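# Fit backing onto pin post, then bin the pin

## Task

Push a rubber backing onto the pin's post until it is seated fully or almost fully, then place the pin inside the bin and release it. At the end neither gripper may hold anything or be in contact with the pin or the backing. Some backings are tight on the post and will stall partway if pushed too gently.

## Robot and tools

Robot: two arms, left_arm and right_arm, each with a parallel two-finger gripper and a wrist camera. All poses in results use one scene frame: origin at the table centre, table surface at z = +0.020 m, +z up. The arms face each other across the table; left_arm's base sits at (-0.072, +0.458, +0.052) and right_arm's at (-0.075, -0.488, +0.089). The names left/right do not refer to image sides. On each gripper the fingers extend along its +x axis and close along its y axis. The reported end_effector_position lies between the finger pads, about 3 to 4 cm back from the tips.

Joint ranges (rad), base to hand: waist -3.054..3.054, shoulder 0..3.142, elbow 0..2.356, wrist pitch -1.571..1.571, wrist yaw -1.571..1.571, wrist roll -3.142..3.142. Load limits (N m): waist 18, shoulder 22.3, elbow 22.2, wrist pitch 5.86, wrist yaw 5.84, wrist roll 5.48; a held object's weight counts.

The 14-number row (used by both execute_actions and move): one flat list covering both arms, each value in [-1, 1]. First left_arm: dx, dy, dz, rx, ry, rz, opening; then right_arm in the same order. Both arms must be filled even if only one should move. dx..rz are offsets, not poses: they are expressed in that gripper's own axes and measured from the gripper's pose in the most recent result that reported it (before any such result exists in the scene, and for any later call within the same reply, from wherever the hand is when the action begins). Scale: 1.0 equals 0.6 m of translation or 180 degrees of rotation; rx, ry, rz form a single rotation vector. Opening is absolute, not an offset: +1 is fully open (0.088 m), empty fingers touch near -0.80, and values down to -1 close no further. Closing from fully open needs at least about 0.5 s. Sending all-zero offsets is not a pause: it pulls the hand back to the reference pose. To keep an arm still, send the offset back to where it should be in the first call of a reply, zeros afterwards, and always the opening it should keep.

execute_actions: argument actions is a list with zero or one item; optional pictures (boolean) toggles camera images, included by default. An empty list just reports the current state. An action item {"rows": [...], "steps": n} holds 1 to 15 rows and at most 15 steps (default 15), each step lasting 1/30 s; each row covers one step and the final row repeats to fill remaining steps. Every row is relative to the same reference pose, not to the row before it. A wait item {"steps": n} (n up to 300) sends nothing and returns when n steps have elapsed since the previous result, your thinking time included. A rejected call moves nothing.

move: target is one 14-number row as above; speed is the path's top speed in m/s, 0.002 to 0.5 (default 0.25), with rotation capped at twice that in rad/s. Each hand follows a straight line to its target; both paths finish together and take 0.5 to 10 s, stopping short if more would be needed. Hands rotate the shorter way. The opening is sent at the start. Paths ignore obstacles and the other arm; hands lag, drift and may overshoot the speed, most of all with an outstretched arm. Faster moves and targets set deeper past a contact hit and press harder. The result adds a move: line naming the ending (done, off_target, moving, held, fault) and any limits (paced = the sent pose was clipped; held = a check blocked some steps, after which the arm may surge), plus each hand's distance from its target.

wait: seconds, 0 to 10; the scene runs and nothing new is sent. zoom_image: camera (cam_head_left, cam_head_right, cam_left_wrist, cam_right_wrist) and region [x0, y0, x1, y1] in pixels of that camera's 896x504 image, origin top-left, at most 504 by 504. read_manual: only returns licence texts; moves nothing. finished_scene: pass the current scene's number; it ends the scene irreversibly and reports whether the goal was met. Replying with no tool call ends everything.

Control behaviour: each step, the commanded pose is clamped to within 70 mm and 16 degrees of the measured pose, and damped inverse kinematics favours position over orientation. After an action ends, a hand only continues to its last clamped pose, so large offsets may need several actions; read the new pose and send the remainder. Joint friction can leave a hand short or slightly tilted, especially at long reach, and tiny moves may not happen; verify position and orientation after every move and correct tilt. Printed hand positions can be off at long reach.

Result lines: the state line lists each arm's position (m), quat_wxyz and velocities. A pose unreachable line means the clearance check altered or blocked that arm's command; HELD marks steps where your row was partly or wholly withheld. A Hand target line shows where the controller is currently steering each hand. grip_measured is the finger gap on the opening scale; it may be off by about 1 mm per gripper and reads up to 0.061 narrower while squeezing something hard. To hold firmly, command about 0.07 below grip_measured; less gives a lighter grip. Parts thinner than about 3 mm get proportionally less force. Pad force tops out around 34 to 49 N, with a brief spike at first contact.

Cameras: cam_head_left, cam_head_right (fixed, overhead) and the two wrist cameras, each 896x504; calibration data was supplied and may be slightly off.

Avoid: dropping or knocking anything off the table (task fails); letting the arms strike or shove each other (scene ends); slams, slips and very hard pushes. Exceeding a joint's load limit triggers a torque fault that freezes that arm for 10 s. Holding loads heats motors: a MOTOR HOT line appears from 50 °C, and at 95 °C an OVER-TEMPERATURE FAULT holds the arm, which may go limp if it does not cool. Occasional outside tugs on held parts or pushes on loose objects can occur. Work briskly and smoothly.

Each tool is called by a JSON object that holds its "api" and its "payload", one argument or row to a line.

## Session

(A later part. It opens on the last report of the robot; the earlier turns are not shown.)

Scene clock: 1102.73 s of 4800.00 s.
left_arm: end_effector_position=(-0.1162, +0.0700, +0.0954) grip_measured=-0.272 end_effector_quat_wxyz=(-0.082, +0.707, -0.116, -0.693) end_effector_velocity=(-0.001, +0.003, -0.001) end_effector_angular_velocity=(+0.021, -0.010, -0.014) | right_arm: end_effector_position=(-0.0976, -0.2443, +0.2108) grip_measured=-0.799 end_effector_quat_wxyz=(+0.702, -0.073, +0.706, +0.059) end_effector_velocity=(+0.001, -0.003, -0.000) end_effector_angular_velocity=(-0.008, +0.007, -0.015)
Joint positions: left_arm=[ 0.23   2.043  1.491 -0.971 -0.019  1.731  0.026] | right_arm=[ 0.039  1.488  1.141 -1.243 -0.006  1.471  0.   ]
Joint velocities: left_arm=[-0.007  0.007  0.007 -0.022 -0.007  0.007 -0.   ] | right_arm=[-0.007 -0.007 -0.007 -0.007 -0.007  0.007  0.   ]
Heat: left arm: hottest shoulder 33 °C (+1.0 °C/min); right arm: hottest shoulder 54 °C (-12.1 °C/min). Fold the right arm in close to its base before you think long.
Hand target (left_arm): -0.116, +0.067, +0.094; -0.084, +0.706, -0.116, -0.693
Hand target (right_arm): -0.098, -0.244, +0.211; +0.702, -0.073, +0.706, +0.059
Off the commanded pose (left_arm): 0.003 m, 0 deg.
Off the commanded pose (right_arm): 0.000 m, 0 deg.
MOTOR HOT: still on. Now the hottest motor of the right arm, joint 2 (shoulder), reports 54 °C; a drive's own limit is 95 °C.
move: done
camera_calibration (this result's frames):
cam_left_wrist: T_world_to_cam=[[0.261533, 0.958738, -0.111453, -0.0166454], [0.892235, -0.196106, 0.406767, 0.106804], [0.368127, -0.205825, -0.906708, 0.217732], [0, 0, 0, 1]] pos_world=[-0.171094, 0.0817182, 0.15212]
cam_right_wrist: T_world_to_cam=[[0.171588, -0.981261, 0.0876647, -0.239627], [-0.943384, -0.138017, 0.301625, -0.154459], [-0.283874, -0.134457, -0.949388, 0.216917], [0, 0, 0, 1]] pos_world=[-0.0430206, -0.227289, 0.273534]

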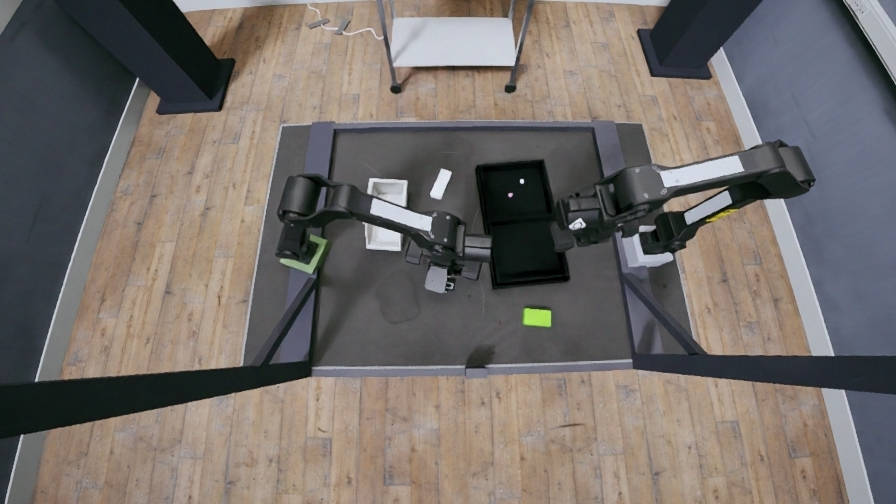

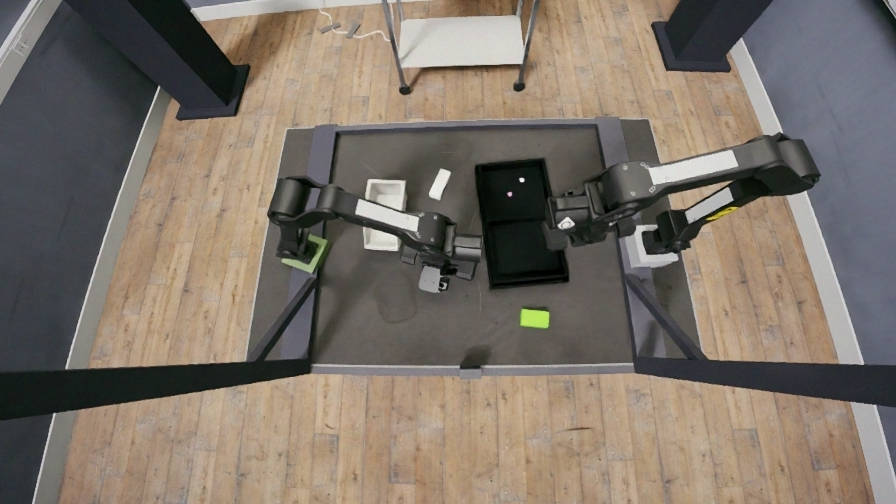

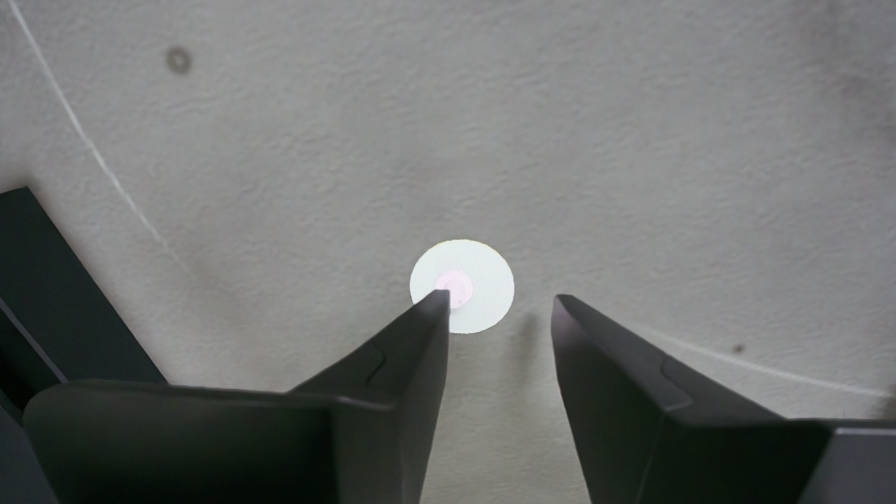

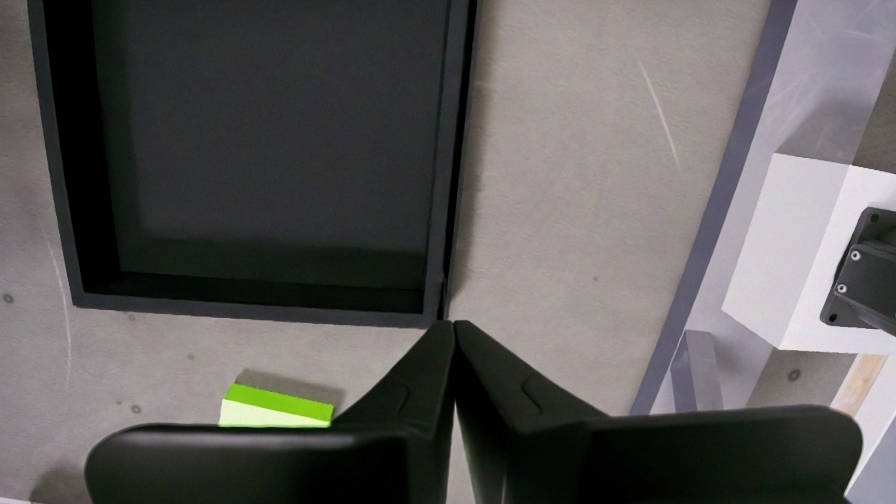

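{"api": "move", "payload": {
  "target": [0.005,0.008,-0.008,0,0,0.01,-0.25,0,0,0,0,0,0,-0.8],
  "speed": 0.03
}}

{"api": "move", "payload": {
  "target": [0.03,-0.006,0,0,0,0,-0.25,0,0,0,0,0,0,-0.8],
  "speed": 0.03
}}

Scene clock: 1106.47 s of 4800.00 s.
left_arm: end_effector_position=(-0.1138, +0.0616, +0.0954) grip_measured=-0.252 end_effector_quat_wxyz=(-0.068, +0.706, -0.128, -0.693) end_effector_velocity=(-0.002, -0.003, +0.001) end_effector_angular_velocity=(-0.021, +0.010, +0.004) | right_arm: end_effector_position=(-0.0976, -0.2443, +0.2108) grip_measured=-0.799 end_effector_quat_wxyz=(+0.702, -0.073, +0.706, +0.059) end_effector_velocity=(+0.002, -0.000, -0.000) end_effector_angular_velocity=(+0.008, -0.007, +0.005)
Joint positions: left_arm=[ 0.239  2.043  1.49  -0.932 -0.016  1.738  0.027] | right_arm=[ 0.039  1.488  1.141 -1.243 -0.006  1.471  0.   ]
Joint velocities: left_arm=[-0.002 -0.007 -0.007  0.022  0.007 -0.007 -0.   ] | right_arm=[-0.002 -0.007 -0.007  0.007  0.007 -0.007  0.   ]
Heat: left arm: hottest shoulder 34 °C (+2.0 °C/min); right arm: hottest shoulder 53 °C (-12.1 °C/min). Fold the right arm in close to its base before you think long.
Hand target (left_arm): -0.113, +0.064, +0.093; -0.071, +0.705, -0.127, -0.694
Hand target (right_arm): -0.098, -0.244, +0.211; +0.702, -0.073, +0.706, +0.059
Off the commanded pose (left_arm): 0.004 m, 0 deg.
Off the commanded pose (right_arm): 0.000 m, 0 deg.
MOTOR HOT: still on. Now the hottest motor of the right arm, joint 2 (shoulder), reports 53 °C; a drive's own limit is 95 °C.
move: done
camera_calibration (this result's frames):
cam_left_wrist: T_world_to_cam=[[0.258232, 0.954556, -0.148791, -0.00570512], [0.895667, -0.178831, 0.407186, 0.102247], [0.362074, -0.238416, -0.901144, 0.215912], [0, 0, 0, 1]] pos_world=[-0.168283, 0.0752078, 0.152086]
cam_right_wrist: T_world_to_cam=[[0.171588, -0.981261, 0.0876647, -0.239627], [-0.943384, -0.138017, 0.301625, -0.154459], [-0.283874, -0.134457, -0.949388, 0.216917], [0, 0, 0, 1]] pos_world=[-0.0430206, -0.227289, 0.273534]

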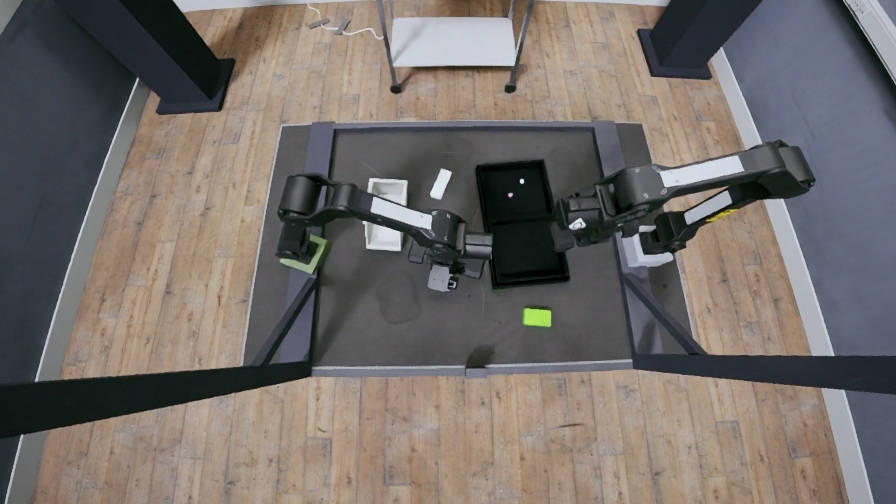

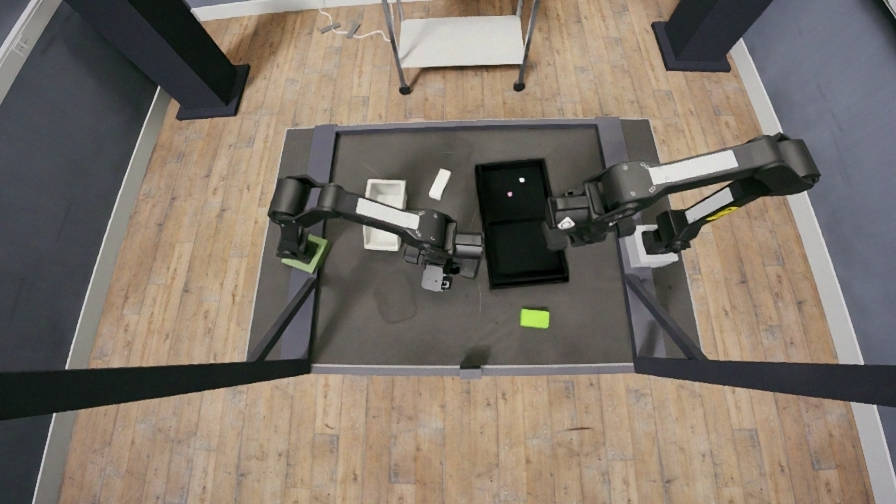

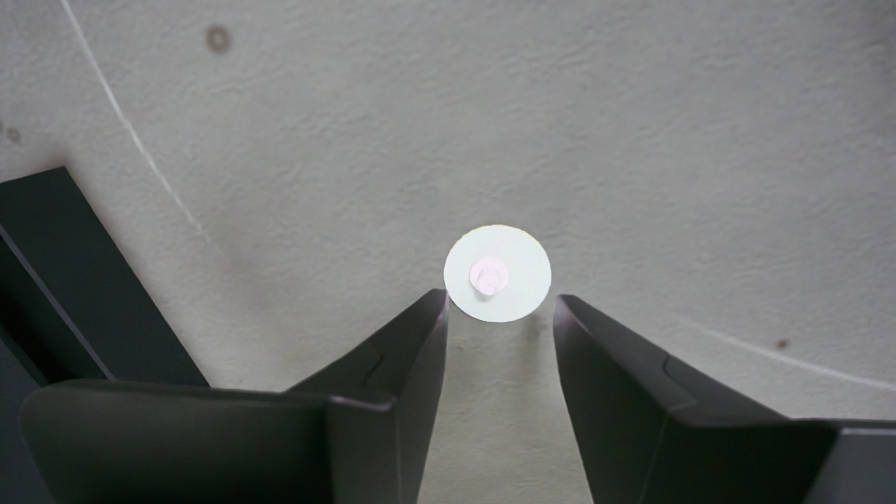

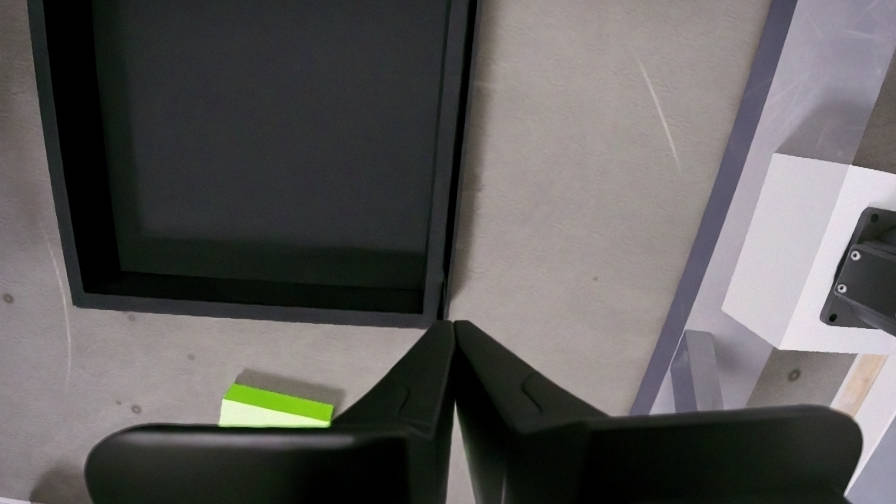

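Scene clock: 1107.40 s of 4800.00 s.
left_arm: end_effector_position=(-0.1140, +0.0598, +0.0851) grip_measured=-0.252 end_effector_quat_wxyz=(-0.060, +0.706, -0.135, -0.693) end_effector_velocity=(+0.000, +0.001, -0.003) end_effector_angular_velocity=(+0.002, -0.008, -0.009) | right_arm: end_effector_position=(-0.0976, -0.2443, +0.2108) grip_measured=-0.799 end_effector_quat_wxyz=(+0.702, -0.073, +0.706, +0.059) end_effector_velocity=(-0.003, -0.006, +0.000) end_effector_angular_velocity=(-0.024, +0.020, +0.009)
Joint positions: left_arm=[ 0.239  2.047  1.449 -0.867 -0.016  1.738  0.027] | right_arm=[ 0.039  1.488  1.141 -1.243 -0.006  1.471  0.   ]
Joint velocities: left_arm=[-0.002  0.002 -0.007  0.007 -0.007  0.007  0.   ] | right_arm=[ 0.002 -0.002 -0.002 -0.022 -0.022 -0.007  0.   ]
Heat: left arm: hottest shoulder 34 °C (+2.0 °C/min); right arm: hottest shoulder 53 °C (-11.1 °C/min). Fold the right arm in close to its base before you think long.
Hand target (left_arm): -0.113, +0.063, +0.077; -0.068, +0.706, -0.128, -0.693
Hand target (right_arm): -0.098, -0.244, +0.211; +0.702, -0.073, +0.706, +0.059
Off the commanded pose (left_arm): 0.009 m, 1 deg.
Off the commanded pose (right_arm): 0.000 m, 0 deg.
MOTOR HOT: still on. Now the hottest motor of the right arm, joint 2 (shoulder), reports 53 °C; a drive's own limit is 95 °C.
move: off_target (left_arm)
camera_calibration (this result's frames):
cam_left_wrist: T_world_to_cam=[[0.257861, 0.95124, -0.169263, -0.00362954], [0.89662, -0.170325, 0.408733, 0.105786], [0.359974, -0.257161, -0.896821, 0.206769], [0, 0, 0, 1]] pos_world=[-0.168346, 0.0746436, 0.141582]
cam_right_wrist: T_world_to_cam=[[0.171588, -0.981261, 0.0876647, -0.239627], [-0.943384, -0.138017, 0.301625, -0.154459], [-0.283874, -0.134457, -0.949388, 0.216917], [0, 0, 0, 1]] pos_world=[-0.0430206, -0.227289, 0.273534]

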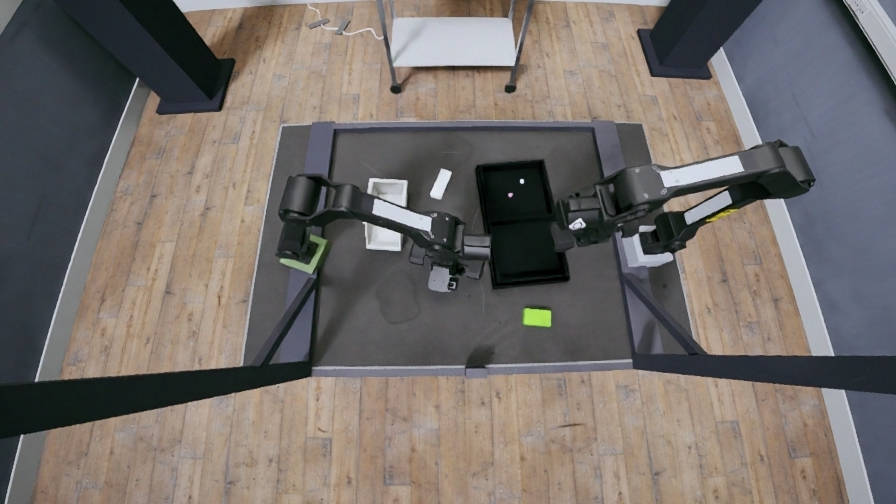

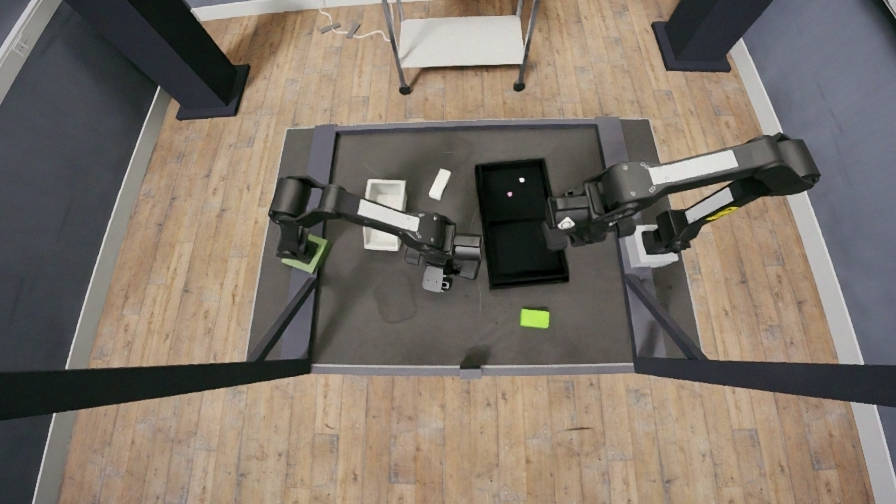

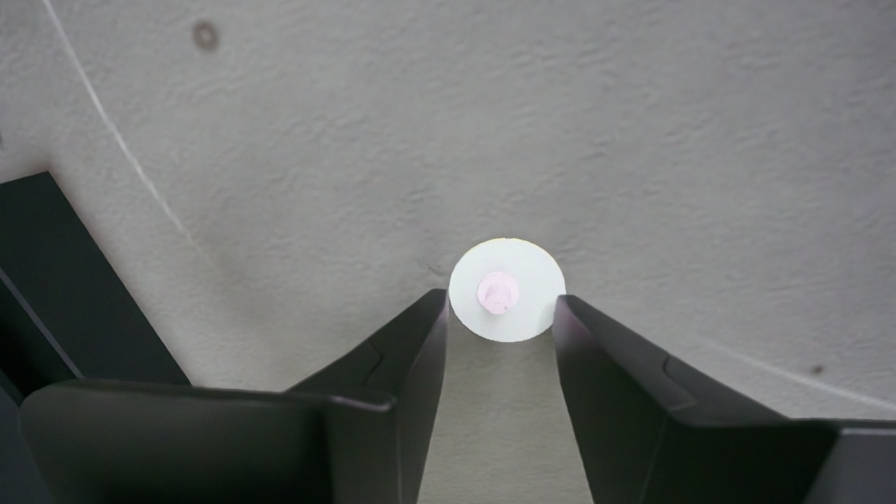

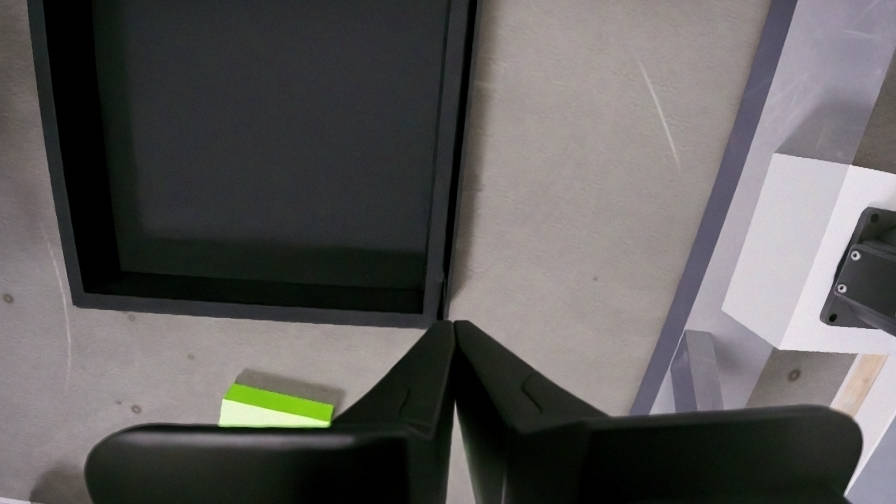

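{"api": "move", "payload": {
  "target": [0.012,-0.015,0,0,0,0,-0.25,0,0,0,0,0,0,-0.8],
  "speed": 0.03
}}

{"api": "move", "payload": {
  "target": [0.025,-0.002,0,0,0,-0.012,-0.25,0,0,0,0,0,0,-0.8],
  "speed": 0.02
}}

{"api": "zoom_image", "payload": {
  "camera": "cam_left_wrist",
  "region": [400,230,600,400]
}}

Scene clock: 1112.20 s of 4800.00 s.
left_arm: end_effector_position=(-0.1133, +0.0632, +0.0785) grip_measured=-0.252 end_effector_quat_wxyz=(-0.057, +0.706, -0.137, -0.693) end_effector_velocity=(-0.001, +0.007, -0.002) end_effector_angular_velocity=(+0.018, +0.006, +0.004) | right_arm: end_effector_position=(-0.0976, -0.2443, +0.2108) grip_measured=-0.799 end_effector_quat_wxyz=(+0.702, -0.073, +0.706, +0.059) end_effector_velocity=(+0.002, -0.002, -0.000) end_effector_angular_velocity=(-0.007, -0.008, +0.005)
Joint positions: left_arm=[ 0.24   2.038  1.408 -0.827 -0.016  1.738  0.027] | right_arm=[ 0.039  1.488  1.141 -1.243 -0.006  1.471  0.   ]
Joint velocities: left_arm=[-0.002 -0.007 -0.017 -0.007  0.007 -0.007 -0.   ] | right_arm=[-0.002 -0.002 -0.002 -0.007  0.007 -0.007  0.   ]
Heat: left arm: hottest shoulder 34 °C (+3.1 °C/min); right arm: hottest shoulder 53 °C (-9.2 °C/min). Fold the right arm in close to its base before you think long.
Hand target (left_arm): -0.111, +0.068, +0.077; -0.061, +0.706, -0.135, -0.693
Hand target (right_arm): -0.098, -0.244, +0.211; +0.702, -0.073, +0.706, +0.059
Off the commanded pose (left_arm): 0.005 m, 0 deg.
Off the commanded pose (right_arm): 0.000 m, 0 deg.
MOTOR HOT: still on. Now the hottest motor of the right arm, joint 2 (shoulder), reports 53 °C; a drive's own limit is 95 °C.
After step 90, 1.10 s passed at rest.
move: done
camera_calibration (this result's frames):
cam_left_wrist: T_world_to_cam=[[0.256996, 0.950192, -0.176318, -0.00764111], [0.897077, -0.166694, 0.409226, 0.108238], [0.359452, -0.263341, -0.895235, 0.201673], [0, 0, 0, 1]] pos_world=[-0.167626, 0.078412, 0.134904]
cam_right_wrist: T_world_to_cam=[[0.171588, -0.981261, 0.0876647, -0.239627], [-0.943384, -0.138017, 0.301625, -0.154459], [-0.283874, -0.134457, -0.949388, 0.216917], [0, 0, 0, 1]] pos_world=[-0.0430206, -0.227289, 0.273534]

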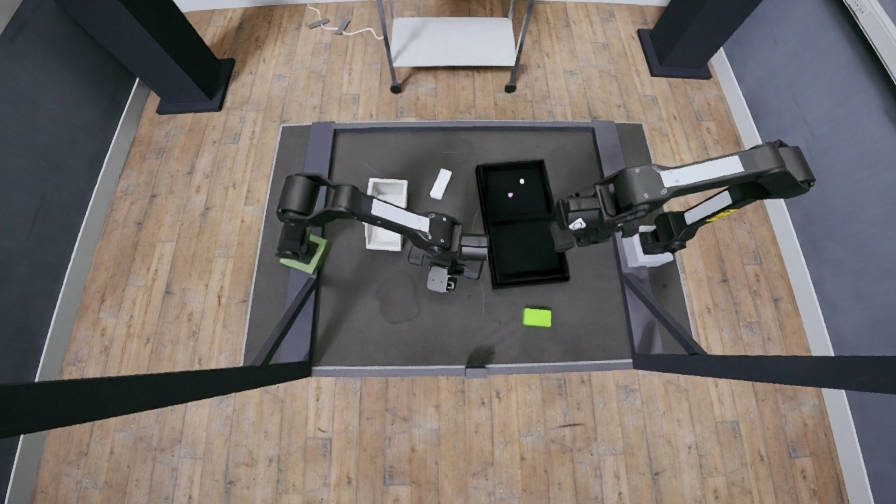

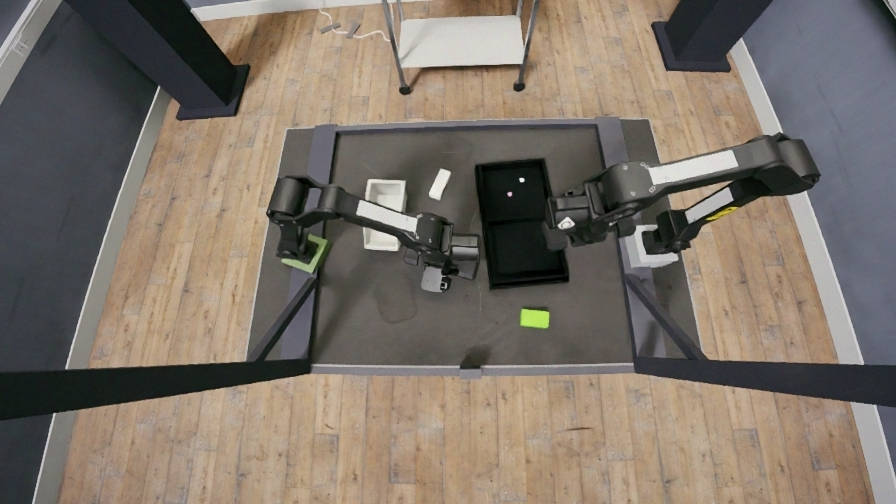

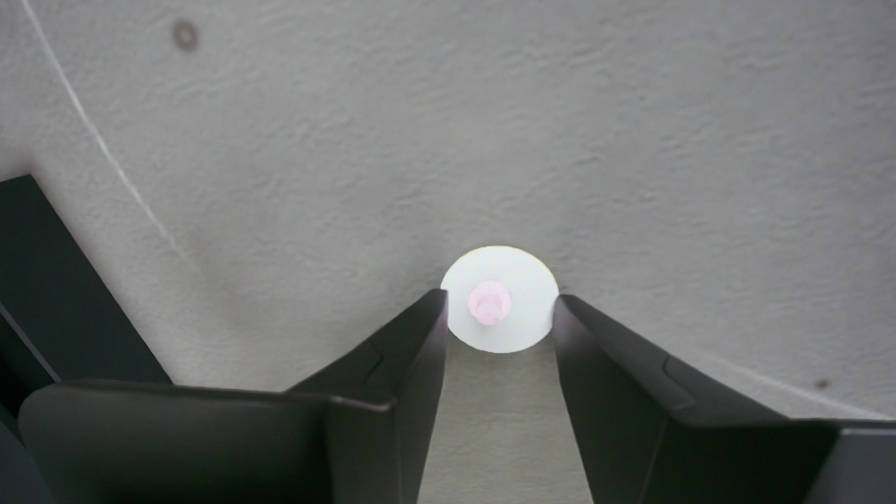

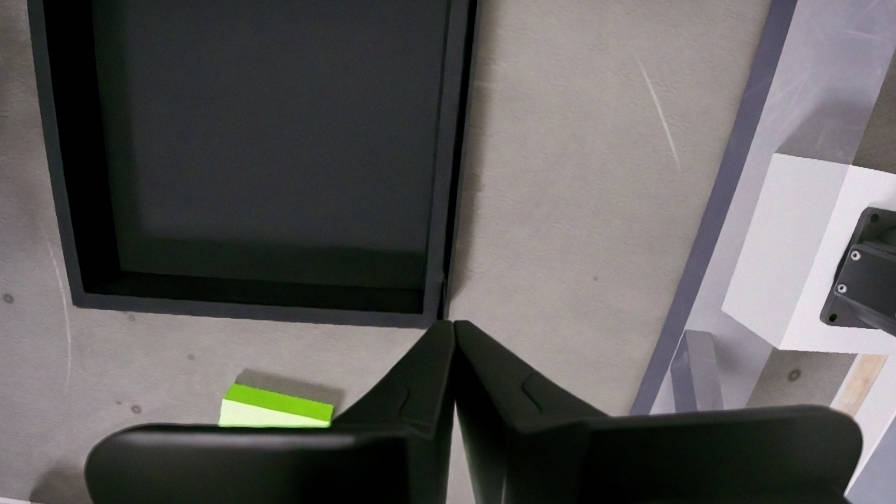

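Scene clock: 1113.37 s of 4800.00 s.
left_arm: end_effector_position=(-0.1136, +0.0629, +0.0764) grip_measured=-0.252 end_effector_quat_wxyz=(-0.063, +0.707, -0.133, -0.692) end_effector_velocity=(+0.002, -0.002, -0.000) end_effector_angular_velocity=(-0.010, -0.022, -0.008) | right_arm: end_effector_position=(-0.0976, -0.2443, +0.2108) grip_measured=-0.799 end_effector_quat_wxyz=(+0.702, -0.073, +0.706, +0.059) end_effector_velocity=(+0.001, -0.001, +0.001) end_effector_angular_velocity=(-0.003, +0.007, -0.015)
Joint positions: left_arm=[ 0.239  2.052  1.422 -0.84  -0.018  1.738  0.027] | right_arm=[ 0.039  1.488  1.141 -1.243 -0.006  1.471  0.   ]
Joint velocities: left_arm=[-0.002  0.002  0.002  0.007 -0.022  0.007 -0.   ] | right_arm=[-0.007 -0.002  0.002 -0.007 -0.007  0.007  0.   ]
Heat: left arm: hottest shoulder 33 °C (+2.0 °C/min); right arm: hottest shoulder 53 °C (-9.0 °C/min). Fold the right arm in close to its base before you think long.
Hand target (left_arm): -0.113, +0.063, +0.064; -0.071, +0.708, -0.125, -0.691
Hand target (right_arm): -0.098, -0.244, +0.211; +0.702, -0.073, +0.706, +0.059
Off the commanded pose (left_arm): 0.013 m, 1 deg.
Off the commanded pose (right_arm): 0.000 m, 0 deg.
MOTOR HOT: still on. Now the hottest motor of the right arm, joint 2 (shoulder), reports 53 °C; a drive's own limit is 95 °C.
move: off_target (left_arm)
camera_calibration (this result's frames):
cam_left_wrist: T_world_to_cam=[[0.258851, 0.952069, -0.162972, -0.00852353], [0.895323, -0.173176, 0.410373, 0.109429], [0.362481, -0.252138, -0.897237, 0.199605], [0, 0, 0, 1]] pos_world=[-0.168121, 0.0773937, 0.132797]
cam_right_wrist: T_world_to_cam=[[0.171588, -0.981261, 0.0876647, -0.239627], [-0.943384, -0.138017, 0.301625, -0.154459], [-0.283874, -0.134457, -0.949388, 0.216917], [0, 0, 0, 1]] pos_world=[-0.0430206, -0.227289, 0.273534]

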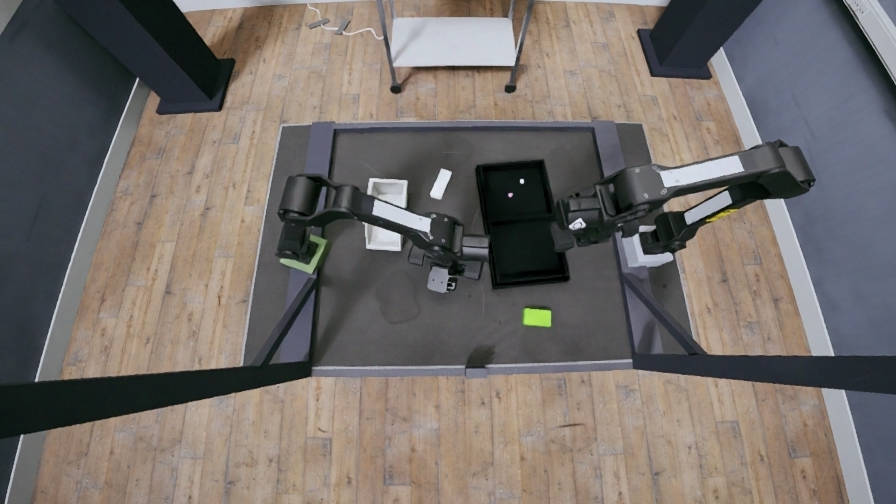

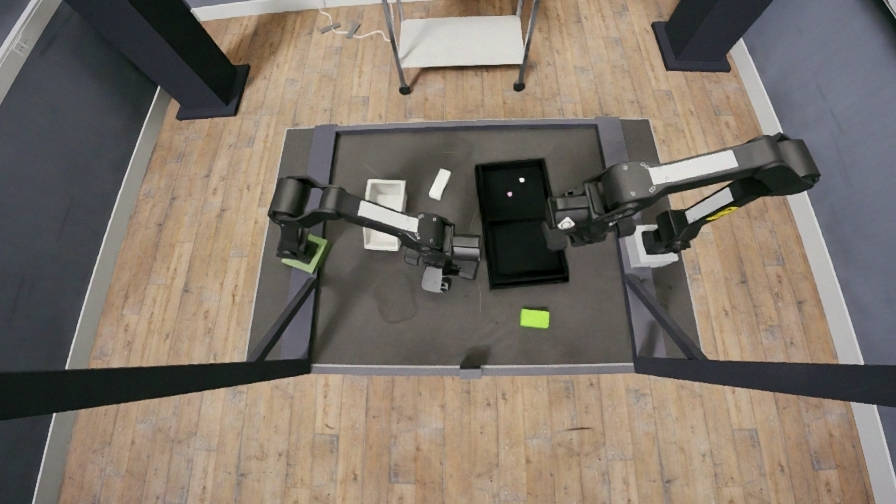

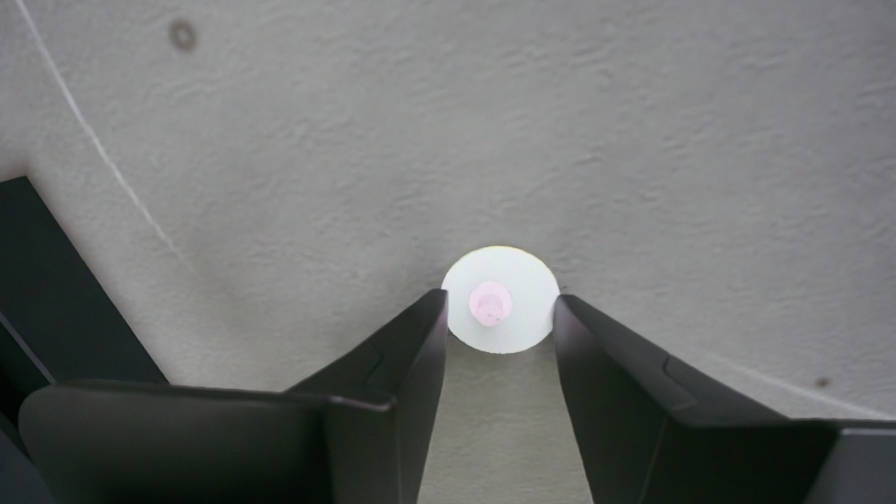

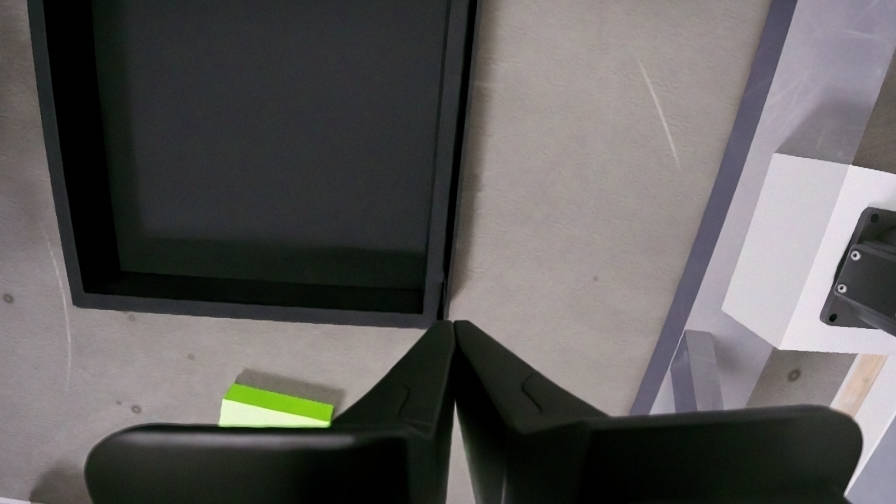

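Region (400, 230, 600, 400) of cam_left_wrist's 896x504 image, scaled by 2.520, with more detail than that image has; it fills the top 428 rows of this view, and the rest is white.

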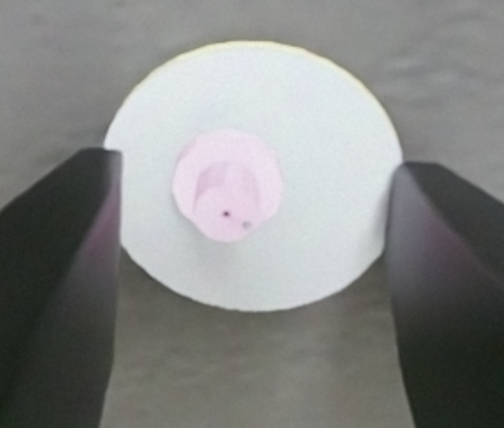

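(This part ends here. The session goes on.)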